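# Push protruding drive blanks into a loose rack

## Task

Press every drive blank that protrudes from the rack's front fully home so it stops and latches, skipping any blank that carries a yellow sticker (those must stay untouched). The rack is free-standing: it may tilt only a tiny amount, must finish in its original spot, and each pushed blank has to stay latched by itself once the robot lets go. Nothing may be pushed or knocked off the table.

## Robot and tools

ROBOT. One arm with six joints (waist, shoulder, elbow, forearm roll, wrist pitch, wrist roll) and a two-finger gripper. The fingers point along the gripper's own +z axis and close along its y axis. The reported end_effector_position is the spot between the pads when shut; closed fingertips extend about 33 mm past it, open ones about 9 mm. Closing pushes the tips roughly 24 mm further out, so keep clearance from surfaces. The only camera is cam_wrist (896x504), mounted on the wrist.

FRAMES. Result poses use the scene frame: origin on the table surface under the arm base, +z up, +x forward, +y to the left when facing +x. Position is in metres, orientation as quaternion wxyz, velocities in m/s and rad/s. The base may sit tilted, and the printed hand position gets less accurate at long reach. Motion commands, by contrast, are expressed in the gripper's own axes.

ROW FORMAT. Every command row has 9 numbers, each in [-1, 1], in this order: dx, dy, dz, rx, ry, rz, position, force_limit, speed. The first six are an offset, not a pose: they say how far to shift and turn the gripper relative to where it measured at the start of the action (for a call's first action, the last pose a result reported), along the gripper's axes. A value of 1.0 equals 0.6 m for dx, dy, dz and 180 degrees for rx, ry, rz; the three rotation numbers form one rotation vector. Each row counts from that same starting pose, not from the row before. position: +1 fully open (140 mm), about -0.8 pads touching, -1 closes until blocked. force_limit: grip strength, roughly 14 N at -1, 60 N at 0, 107 N at +1 for parts up to 40 mm wide. speed: finger speed, about 30 mm/s at -1, 140 at 0, 250 at +1.

execute_actions(actions): a list of up to 15 actions; each action is a table of up to 15 rows, one per 1/30 s step; a short table repeats its final row to fill 15 steps. An empty list simply returns current state and images. Per step the commanded pose is clipped to at most 70 mm and 16 degrees from the measured pose, so big offsets take several actions; afterwards the arm only continues toward the last clipped pose, so send the remainder in the next action.

move(target, speed, stop_force, blocking): target is one 9-number row, offsets measured from the pose in the latest result that showed one. The gripper travels in a straight line toward it, taking the shorter rotation. speed is the path's top speed in m/s, 0.002 to 0.5 (default 0.25); rotation is capped at twice that in rad/s. Paths last 0.5 to 10 s and are cut off at 10 s. The path ignores obstacles, and the gripper can lag, drift or overshoot speed, especially near a straight arm. stop_force (N, 20 to 80, optional, not before 0.2 s into the scene) ends the path once the estimated push against the direction of travel rises by that amount for 2 steps; the gripper then backs up 2 steps and holds. With a very slow speed the target may lie well beyond the contact. The force is judged along the line to target, so don't trust it on moves that rotate, and omit it when moving away from something you press on. It cannot be combined with blocking=false. Non-blocking returns after 0.5 s; then use wait(0) to check, and other moves or rows are refused until its end shows, or call stop. The move: line reports the ending (done, off_target, moving, held, fault, or contact, which overrides held/done/off_target), the limits applied (paced = pose clipped; held = some steps were blocked, after which the arm may jump faster), and the distance to target.

wait(seconds): 0 to 10 s, holding the last command; returns early if a running move ends. stop(): brakes the current move; needs room, fingers keep going. zoom_image(camera, region): camera must be "cam_wrist", region [x0, y0, x1, y1] in pixels, at most 504x504. finished_scene(scene): ends the current scene by its number, after holding the last command; irreversible, and it reports success. Replying without a tool call ends everything.

RESULTS. object_status: 0 moving, 1 blocked while opening, 2 blocked while closing (a grip), 3 reached target or pads met. position_measured is in counts: 3 open, 230 pads together. A pose unreachable line means the clearance check altered or blocked the command. Hand target is where the controller is steering. Joint torques carry fixed offsets and noise; Flange force is the estimated external force on the gripper, never exactly zero, noisiest during acceleration, and may say no reading near singular poses.

CAUTIONS. The arm is stiff: aiming even slightly past a firm contact can trigger a fault. A torque on any joint at its load limit (waist and shoulder 312, elbow 147, wrist joints 41.4 N m) or an outside force of 144 N stops the arm for 10 s and drops the rest of the call. Faster contacts hit harder. For pushing blanks, approach slowly with stop_force, push straight in along the slot, then retract without stop_force. Don't tip or shove the unanchored rack; check with the camera that it hasn't shifted and that each blank stays in unaided. Avoid yellow-sticker blanks, slams and dropping anything. Holding loads heats motors; a MOTOR HOT warning precedes a braking stop.

Each tool is called after "Emit:" as a command line: name --argument value for each argument, lists and objects as JSON in quotes; but a table of rows of numbers goes row by row, as --pt "numbers of a row", without its own name.

## Session

Emit:
execute_actions --actions '[]'

Scene clock: 0.00 s.
end_effector_position=(+0.5288, -0.2703, +0.3282) position_measured=3 object_status=3 end_effector_quat_wxyz=(-0.051, +0.391, +0.566, +0.724) end_effector_velocity=(-0.000, -0.000, -0.001) end_effector_angular_velocity=(+0.001, +0.001, -0.000)
Joint positions: [-1.07   0.582  1.947  1.167  1.903  4.375]
Joint velocities: [-0.     0.001 -0.    -0.    -0.    -0.   ]
Joint torques (N m, as the joint torque sensors report them, + toward a larger angle): no reading
Flange force (N, the push that the arm receives, along the gripper's own x y z axes): no reading
Hand target: +0.529, -0.270, +0.328; -0.051, +0.391, +0.566, +0.724

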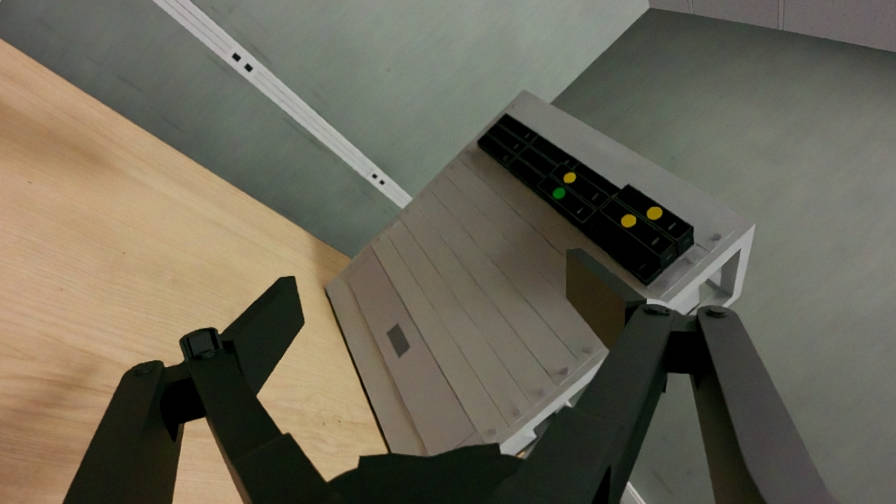

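Emit:
zoom_image --camera "cam_wrist" --region '[440, 80, 780, 320]'

Region (440, 80, 780, 320) of cam_wrist's 896x504 image, scaled by 1.482, with more detail than that image has; it fills the top 356 rows of this view, and the rest is white.

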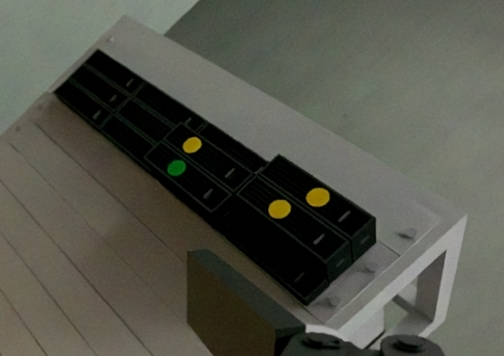

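Emit:
move --target '[0, 0, 0, 0, 0, 0.285, -1, 0, 0]' --speed 0.4

Emit:
move --target '[0.3, 0, 0, 0, 0, 0, -1, 0, 0]' --speed 0.3

Scene clock: 16.70 s.
end_effector_position=(+0.5287, -0.2702, +0.3281) position_measured=233 object_status=3 end_effector_quat_wxyz=(-0.360, +0.597, +0.341, +0.631) end_effector_velocity=(+0.001, +0.000, +0.001) end_effector_angular_velocity=(-0.005, +0.001, -0.002)
Joint positions: [-1.07   0.582  1.948  1.167  1.903  5.271]
Joint velocities: [ 0.    -0.003 -0.     0.001 -0.004  0.001]
Joint torques (N m, as the joint torque sensors report them, + toward a larger angle): [ -2.61 -87.63 -24.44   3.14   1.18  -0.04]
Flange force (N, the push that the arm receives, along the gripper's own x y z axes): [-6.2 8.4 -2.1]
Hand target: +0.529, -0.270, +0.328; -0.359, +0.597, +0.342, +0.631
Off the commanded pose: 0.000 m, 0 deg.
move: done

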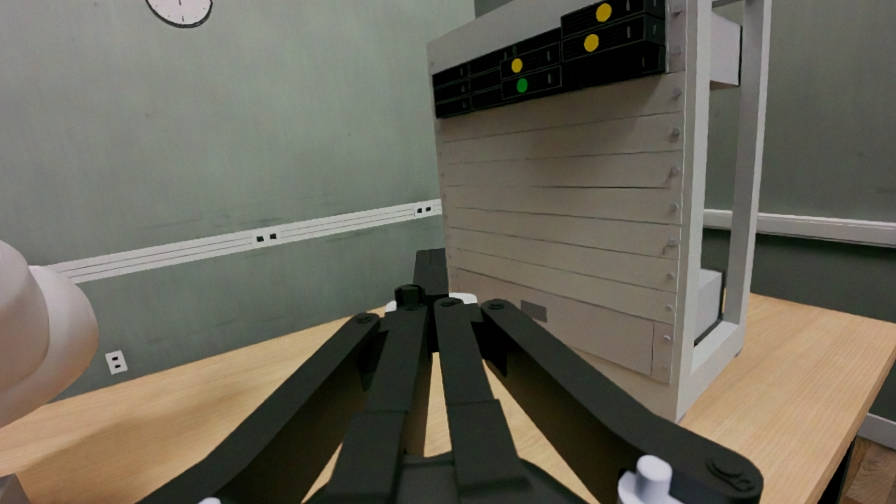

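Scene clock: 17.70 s.
end_effector_position=(+0.5238, -0.2786, +0.5077) position_measured=233 object_status=3 end_effector_quat_wxyz=(-0.360, +0.597, +0.341, +0.630) end_effector_velocity=(+0.000, -0.000, +0.000) end_effector_angular_velocity=(-0.000, +0.000, +0.000)
Joint positions: [-1.082  0.367  1.856  1.276  2.017  5.58 ]
Joint velocities: [-0.    -0.    -0.001 -0.     0.     0.001]
Joint torques (N m, as the joint torque sensors report them, + toward a larger angle): [ -4.35 -74.68 -33.37   3.17   1.32   0.06]
Flange force (N, the push that the arm receives, along the gripper's own x y z axes): [-3.0 8.6 1.9]
Hand target: +0.524, -0.279, +0.508; -0.360, +0.597, +0.341, +0.630
Off the commanded pose: 0.000 m, 0 deg.
move: done

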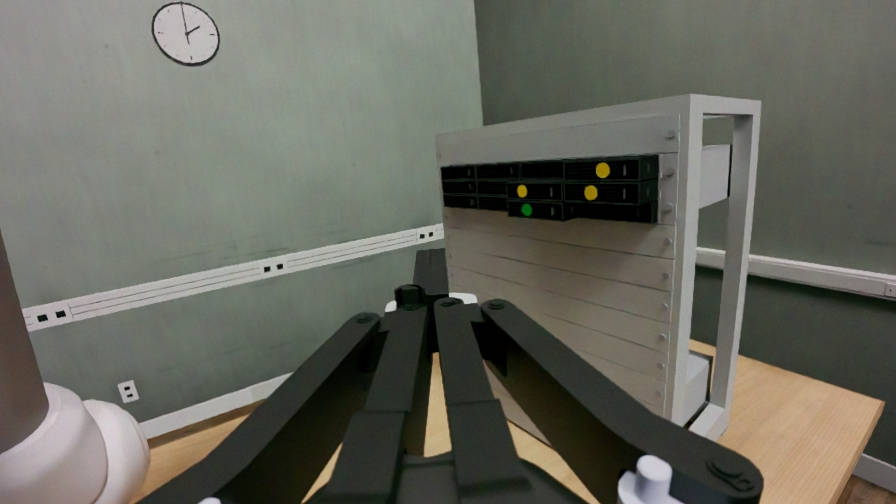

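Emit:
zoom_image --camera "cam_wrist" --region '[420, 120, 720, 260]'

Region (420, 120, 720, 260) of cam_wrist's 896x504 image, scaled by 1.680, with more detail than that image has; it fills the top 235 rows of this view, and the rest is white.

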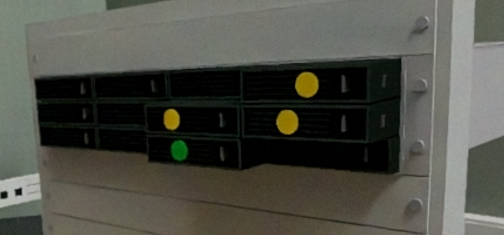

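Emit:
move --target '[-0.0387, 0.0142, 0.4872, -0.33, -0.012, 0, -1, 0, 0]' --speed 0.3

Scene clock: 40.10 s.
end_effector_position=(+0.6811, -0.0304, +0.5008) position_measured=233 object_status=3 end_effector_quat_wxyz=(-0.010, +0.708, -0.009, +0.706) end_effector_velocity=(-0.000, +0.000, +0.000) end_effector_angular_velocity=(-0.000, -0.002, -0.001)
Joint positions: [-0.209 -0.123  2.4    2.854  0.721  4.957]
Joint velocities: [ 0.002 -0.001  0.001  0.004  0.001 -0.003]
Joint torques (N m, as the joint torque sensors report them, + toward a larger angle): [ -1.12 -25.54 -33.26  -2.53   1.87   0.02]
Flange force (N, the push that the arm receives, along the gripper's own x y z axes): [-4.1 -0.6 8.9]
Hand target: +0.681, -0.030, +0.501; -0.010, +0.708, -0.009, +0.706
Off the commanded pose: 0.001 m, 0 deg.
move: done

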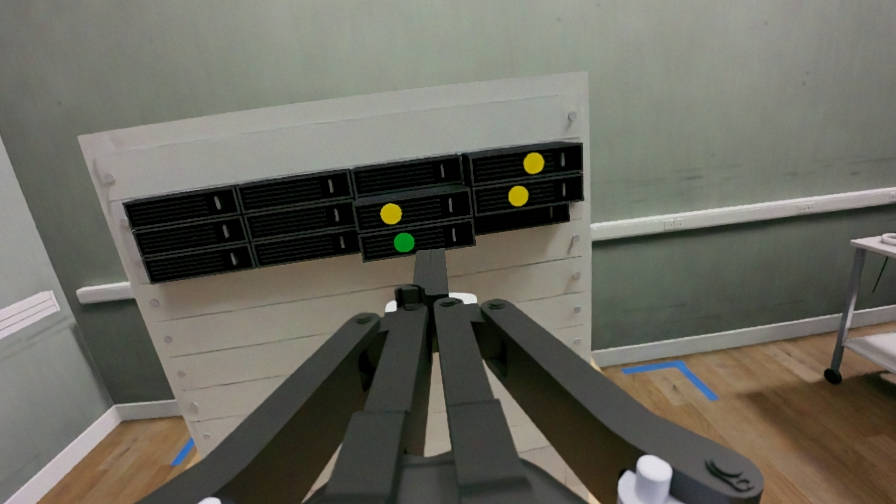

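Emit:
move --target '[-0.035, -0.02, 0.15, 0, 0, -0.0086, -1, 0, 0]' --speed 0.15

Scene clock: 50.53 s.
end_effector_position=(+0.7710, -0.0178, +0.4798) position_measured=233 object_status=3 end_effector_quat_wxyz=(-0.000, +0.708, +0.001, +0.706) end_effector_velocity=(+0.000, +0.000, -0.001) end_effector_angular_velocity=(+0.000, +0.001, +0.000)
Joint positions: [-0.142  0.057  2.28   2.966  0.769  4.839]
Joint velocities: [ 0.     0.001 -0.    -0.     0.     0.   ]
Joint torques (N m, as the joint torque sensors report them, + toward a larger angle): [ -1.52 -43.06 -31.93  -2.64   2.2    0.17]
Flange force (N, the push that the arm receives, along the gripper's own x y z axes): [-6.0 -2.6 8.9]
Hand target: +0.771, -0.018, +0.480; -0.000, +0.708, +0.001, +0.706
Off the commanded pose: 0.000 m, 0 deg.
move: done

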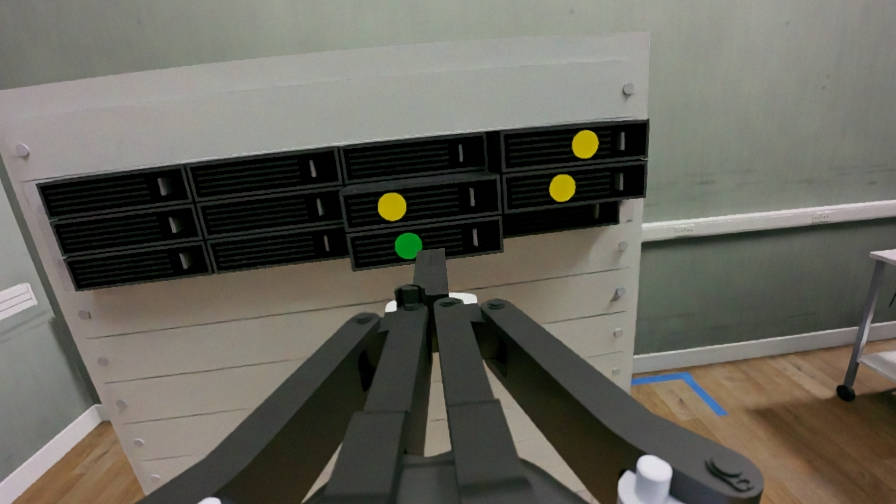

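Emit:
move --target '[0.0, 0.0, 0.062, 0, 0, 0, -1, 0, 0]' --speed 0.08

Scene clock: 65.07 s.
end_effector_position=(+0.8082, -0.0179, +0.4796) position_measured=233 object_status=3 end_effector_quat_wxyz=(-0.000, +0.708, +0.001, +0.706) end_effector_velocity=(+0.000, +0.000, -0.001) end_effector_angular_velocity=(+0.000, +0.002, +0.000)
Joint positions: [-0.133  0.113  2.217  2.979  0.761  4.831]
Joint velocities: [ 0.     0.002 -0.     0.    -0.    -0.   ]
Joint torques (N m, as the joint torque sensors report them, + toward a larger angle): [ -2.84 -48.29 -31.11  -2.72   2.    -0.07]
Flange force (N, the push that the arm receives, along the gripper's own x y z axes): [-4.6 -4.5 9.7]
Hand target: +0.808, -0.018, +0.480; +0.000, +0.708, +0.001, +0.706
Off the commanded pose: 0.000 m, 0 deg.
move: done

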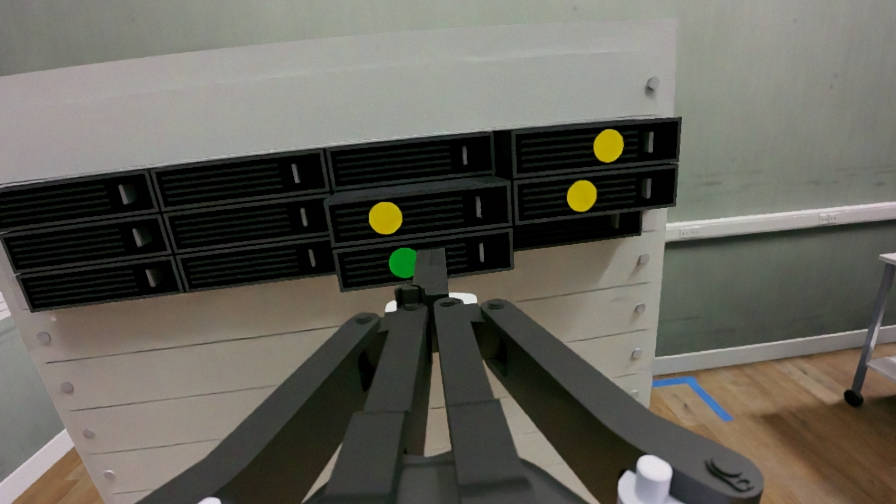

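Emit:
move --target '[0.0, 0.0, 0.1, 0, 0, 0, -1, 0, 0]' --speed 0.012 --stop_force 20

Scene clock: 73.17 s.
end_effector_position=(+0.8554, -0.0178, +0.4793) position_measured=233 object_status=3 end_effector_quat_wxyz=(-0.000, +0.708, +0.001, +0.706) end_effector_velocity=(-0.001, +0.001, -0.001) end_effector_angular_velocity=(+0.000, +0.001, +0.001)
Joint positions: [-0.123  0.182  2.134  2.991  0.745  4.823]
Joint velocities: [ 0.001 -0.001  0.003 -0.    -0.     0.   ]
Joint torques (N m, as the joint torque sensors report them, + toward a larger angle): [ -4.81 -46.   -39.41  -2.2    0.1   -0.34]
Flange force (N, the push that the arm receives, along the gripper's own x y z axes): [-1.5 -6.4 -18.6]
Hand target: +0.855, -0.018, +0.479; +0.000, +0.708, +0.001, +0.706
Off the commanded pose: 0.013 m, 0 deg.
move: contact

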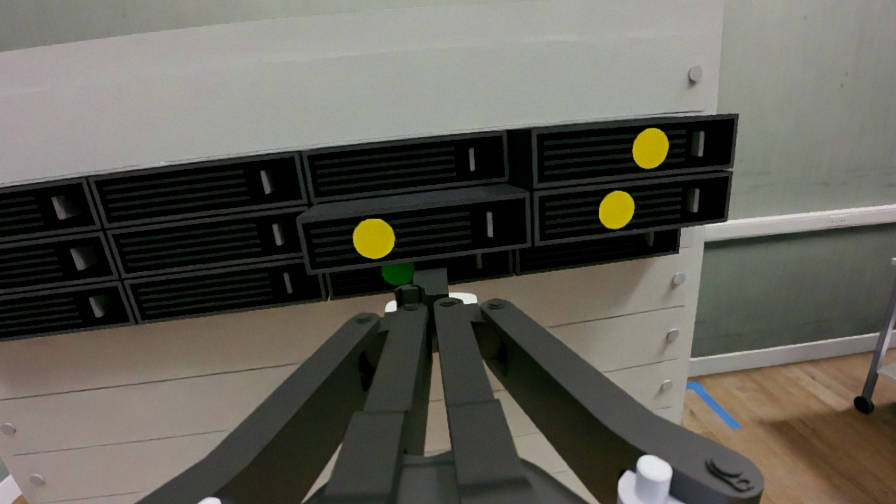

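Emit:
move --target '[-0.03, 0.0, -0.15, 0, 0, 0, -1, 0, 0]' --speed 0.12

Scene clock: 79.27 s.
end_effector_position=(+0.7654, -0.0177, +0.4617) position_measured=233 object_status=3 end_effector_quat_wxyz=(-0.000, +0.708, +0.001, +0.706) end_effector_velocity=(-0.000, -0.000, -0.001) end_effector_angular_velocity=(+0.001, +0.001, -0.000)
Joint positions: [-0.144  0.076  2.305  2.972  0.812  4.829]
Joint velocities: [-0.001  0.001  0.001 -0.     0.     0.001]
Joint torques (N m, as the joint torque sensors report them, + toward a larger angle): [ -2.27 -42.93 -30.28  -2.57   2.11  -0.11]
Flange force (N, the push that the arm receives, along the gripper's own x y z axes): [-5.1 -3.7 8.5]
Hand target: +0.765, -0.018, +0.462; -0.000, +0.708, +0.001, +0.706
Off the commanded pose: 0.000 m, 0 deg.
move: done

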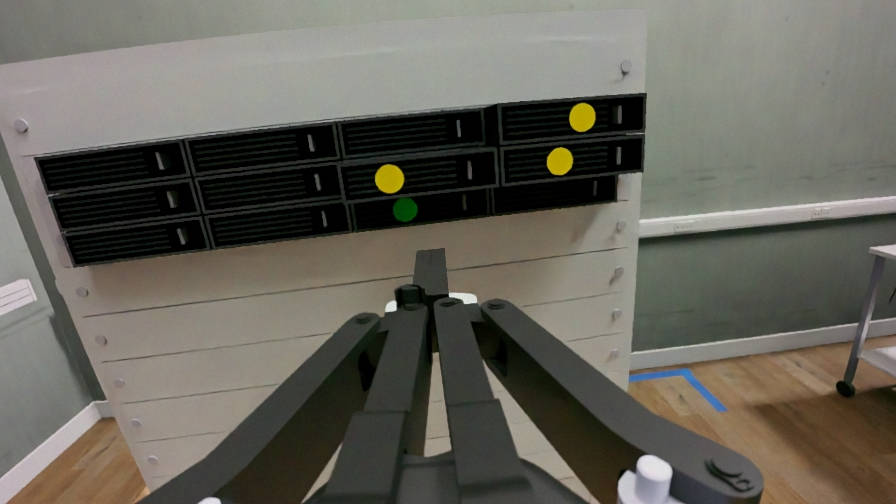

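Emit:
zoom_image --camera "cam_wrist" --region '[20, 80, 524, 290]'

Region (20, 80, 524, 290) of cam_wrist's 896x504 image, scaled by 1.000; it fills the top 210 rows of this view, and the rest is white.

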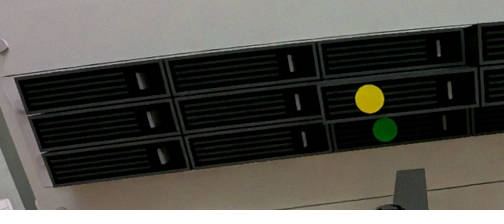

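The green blank is flush and stayed in after I backed off. The yellow ones are untouched and the rack looks unmoved, so I'm ending scene 2.

Emit:
finished_scene --scene 2

The scene is finished: the task was done.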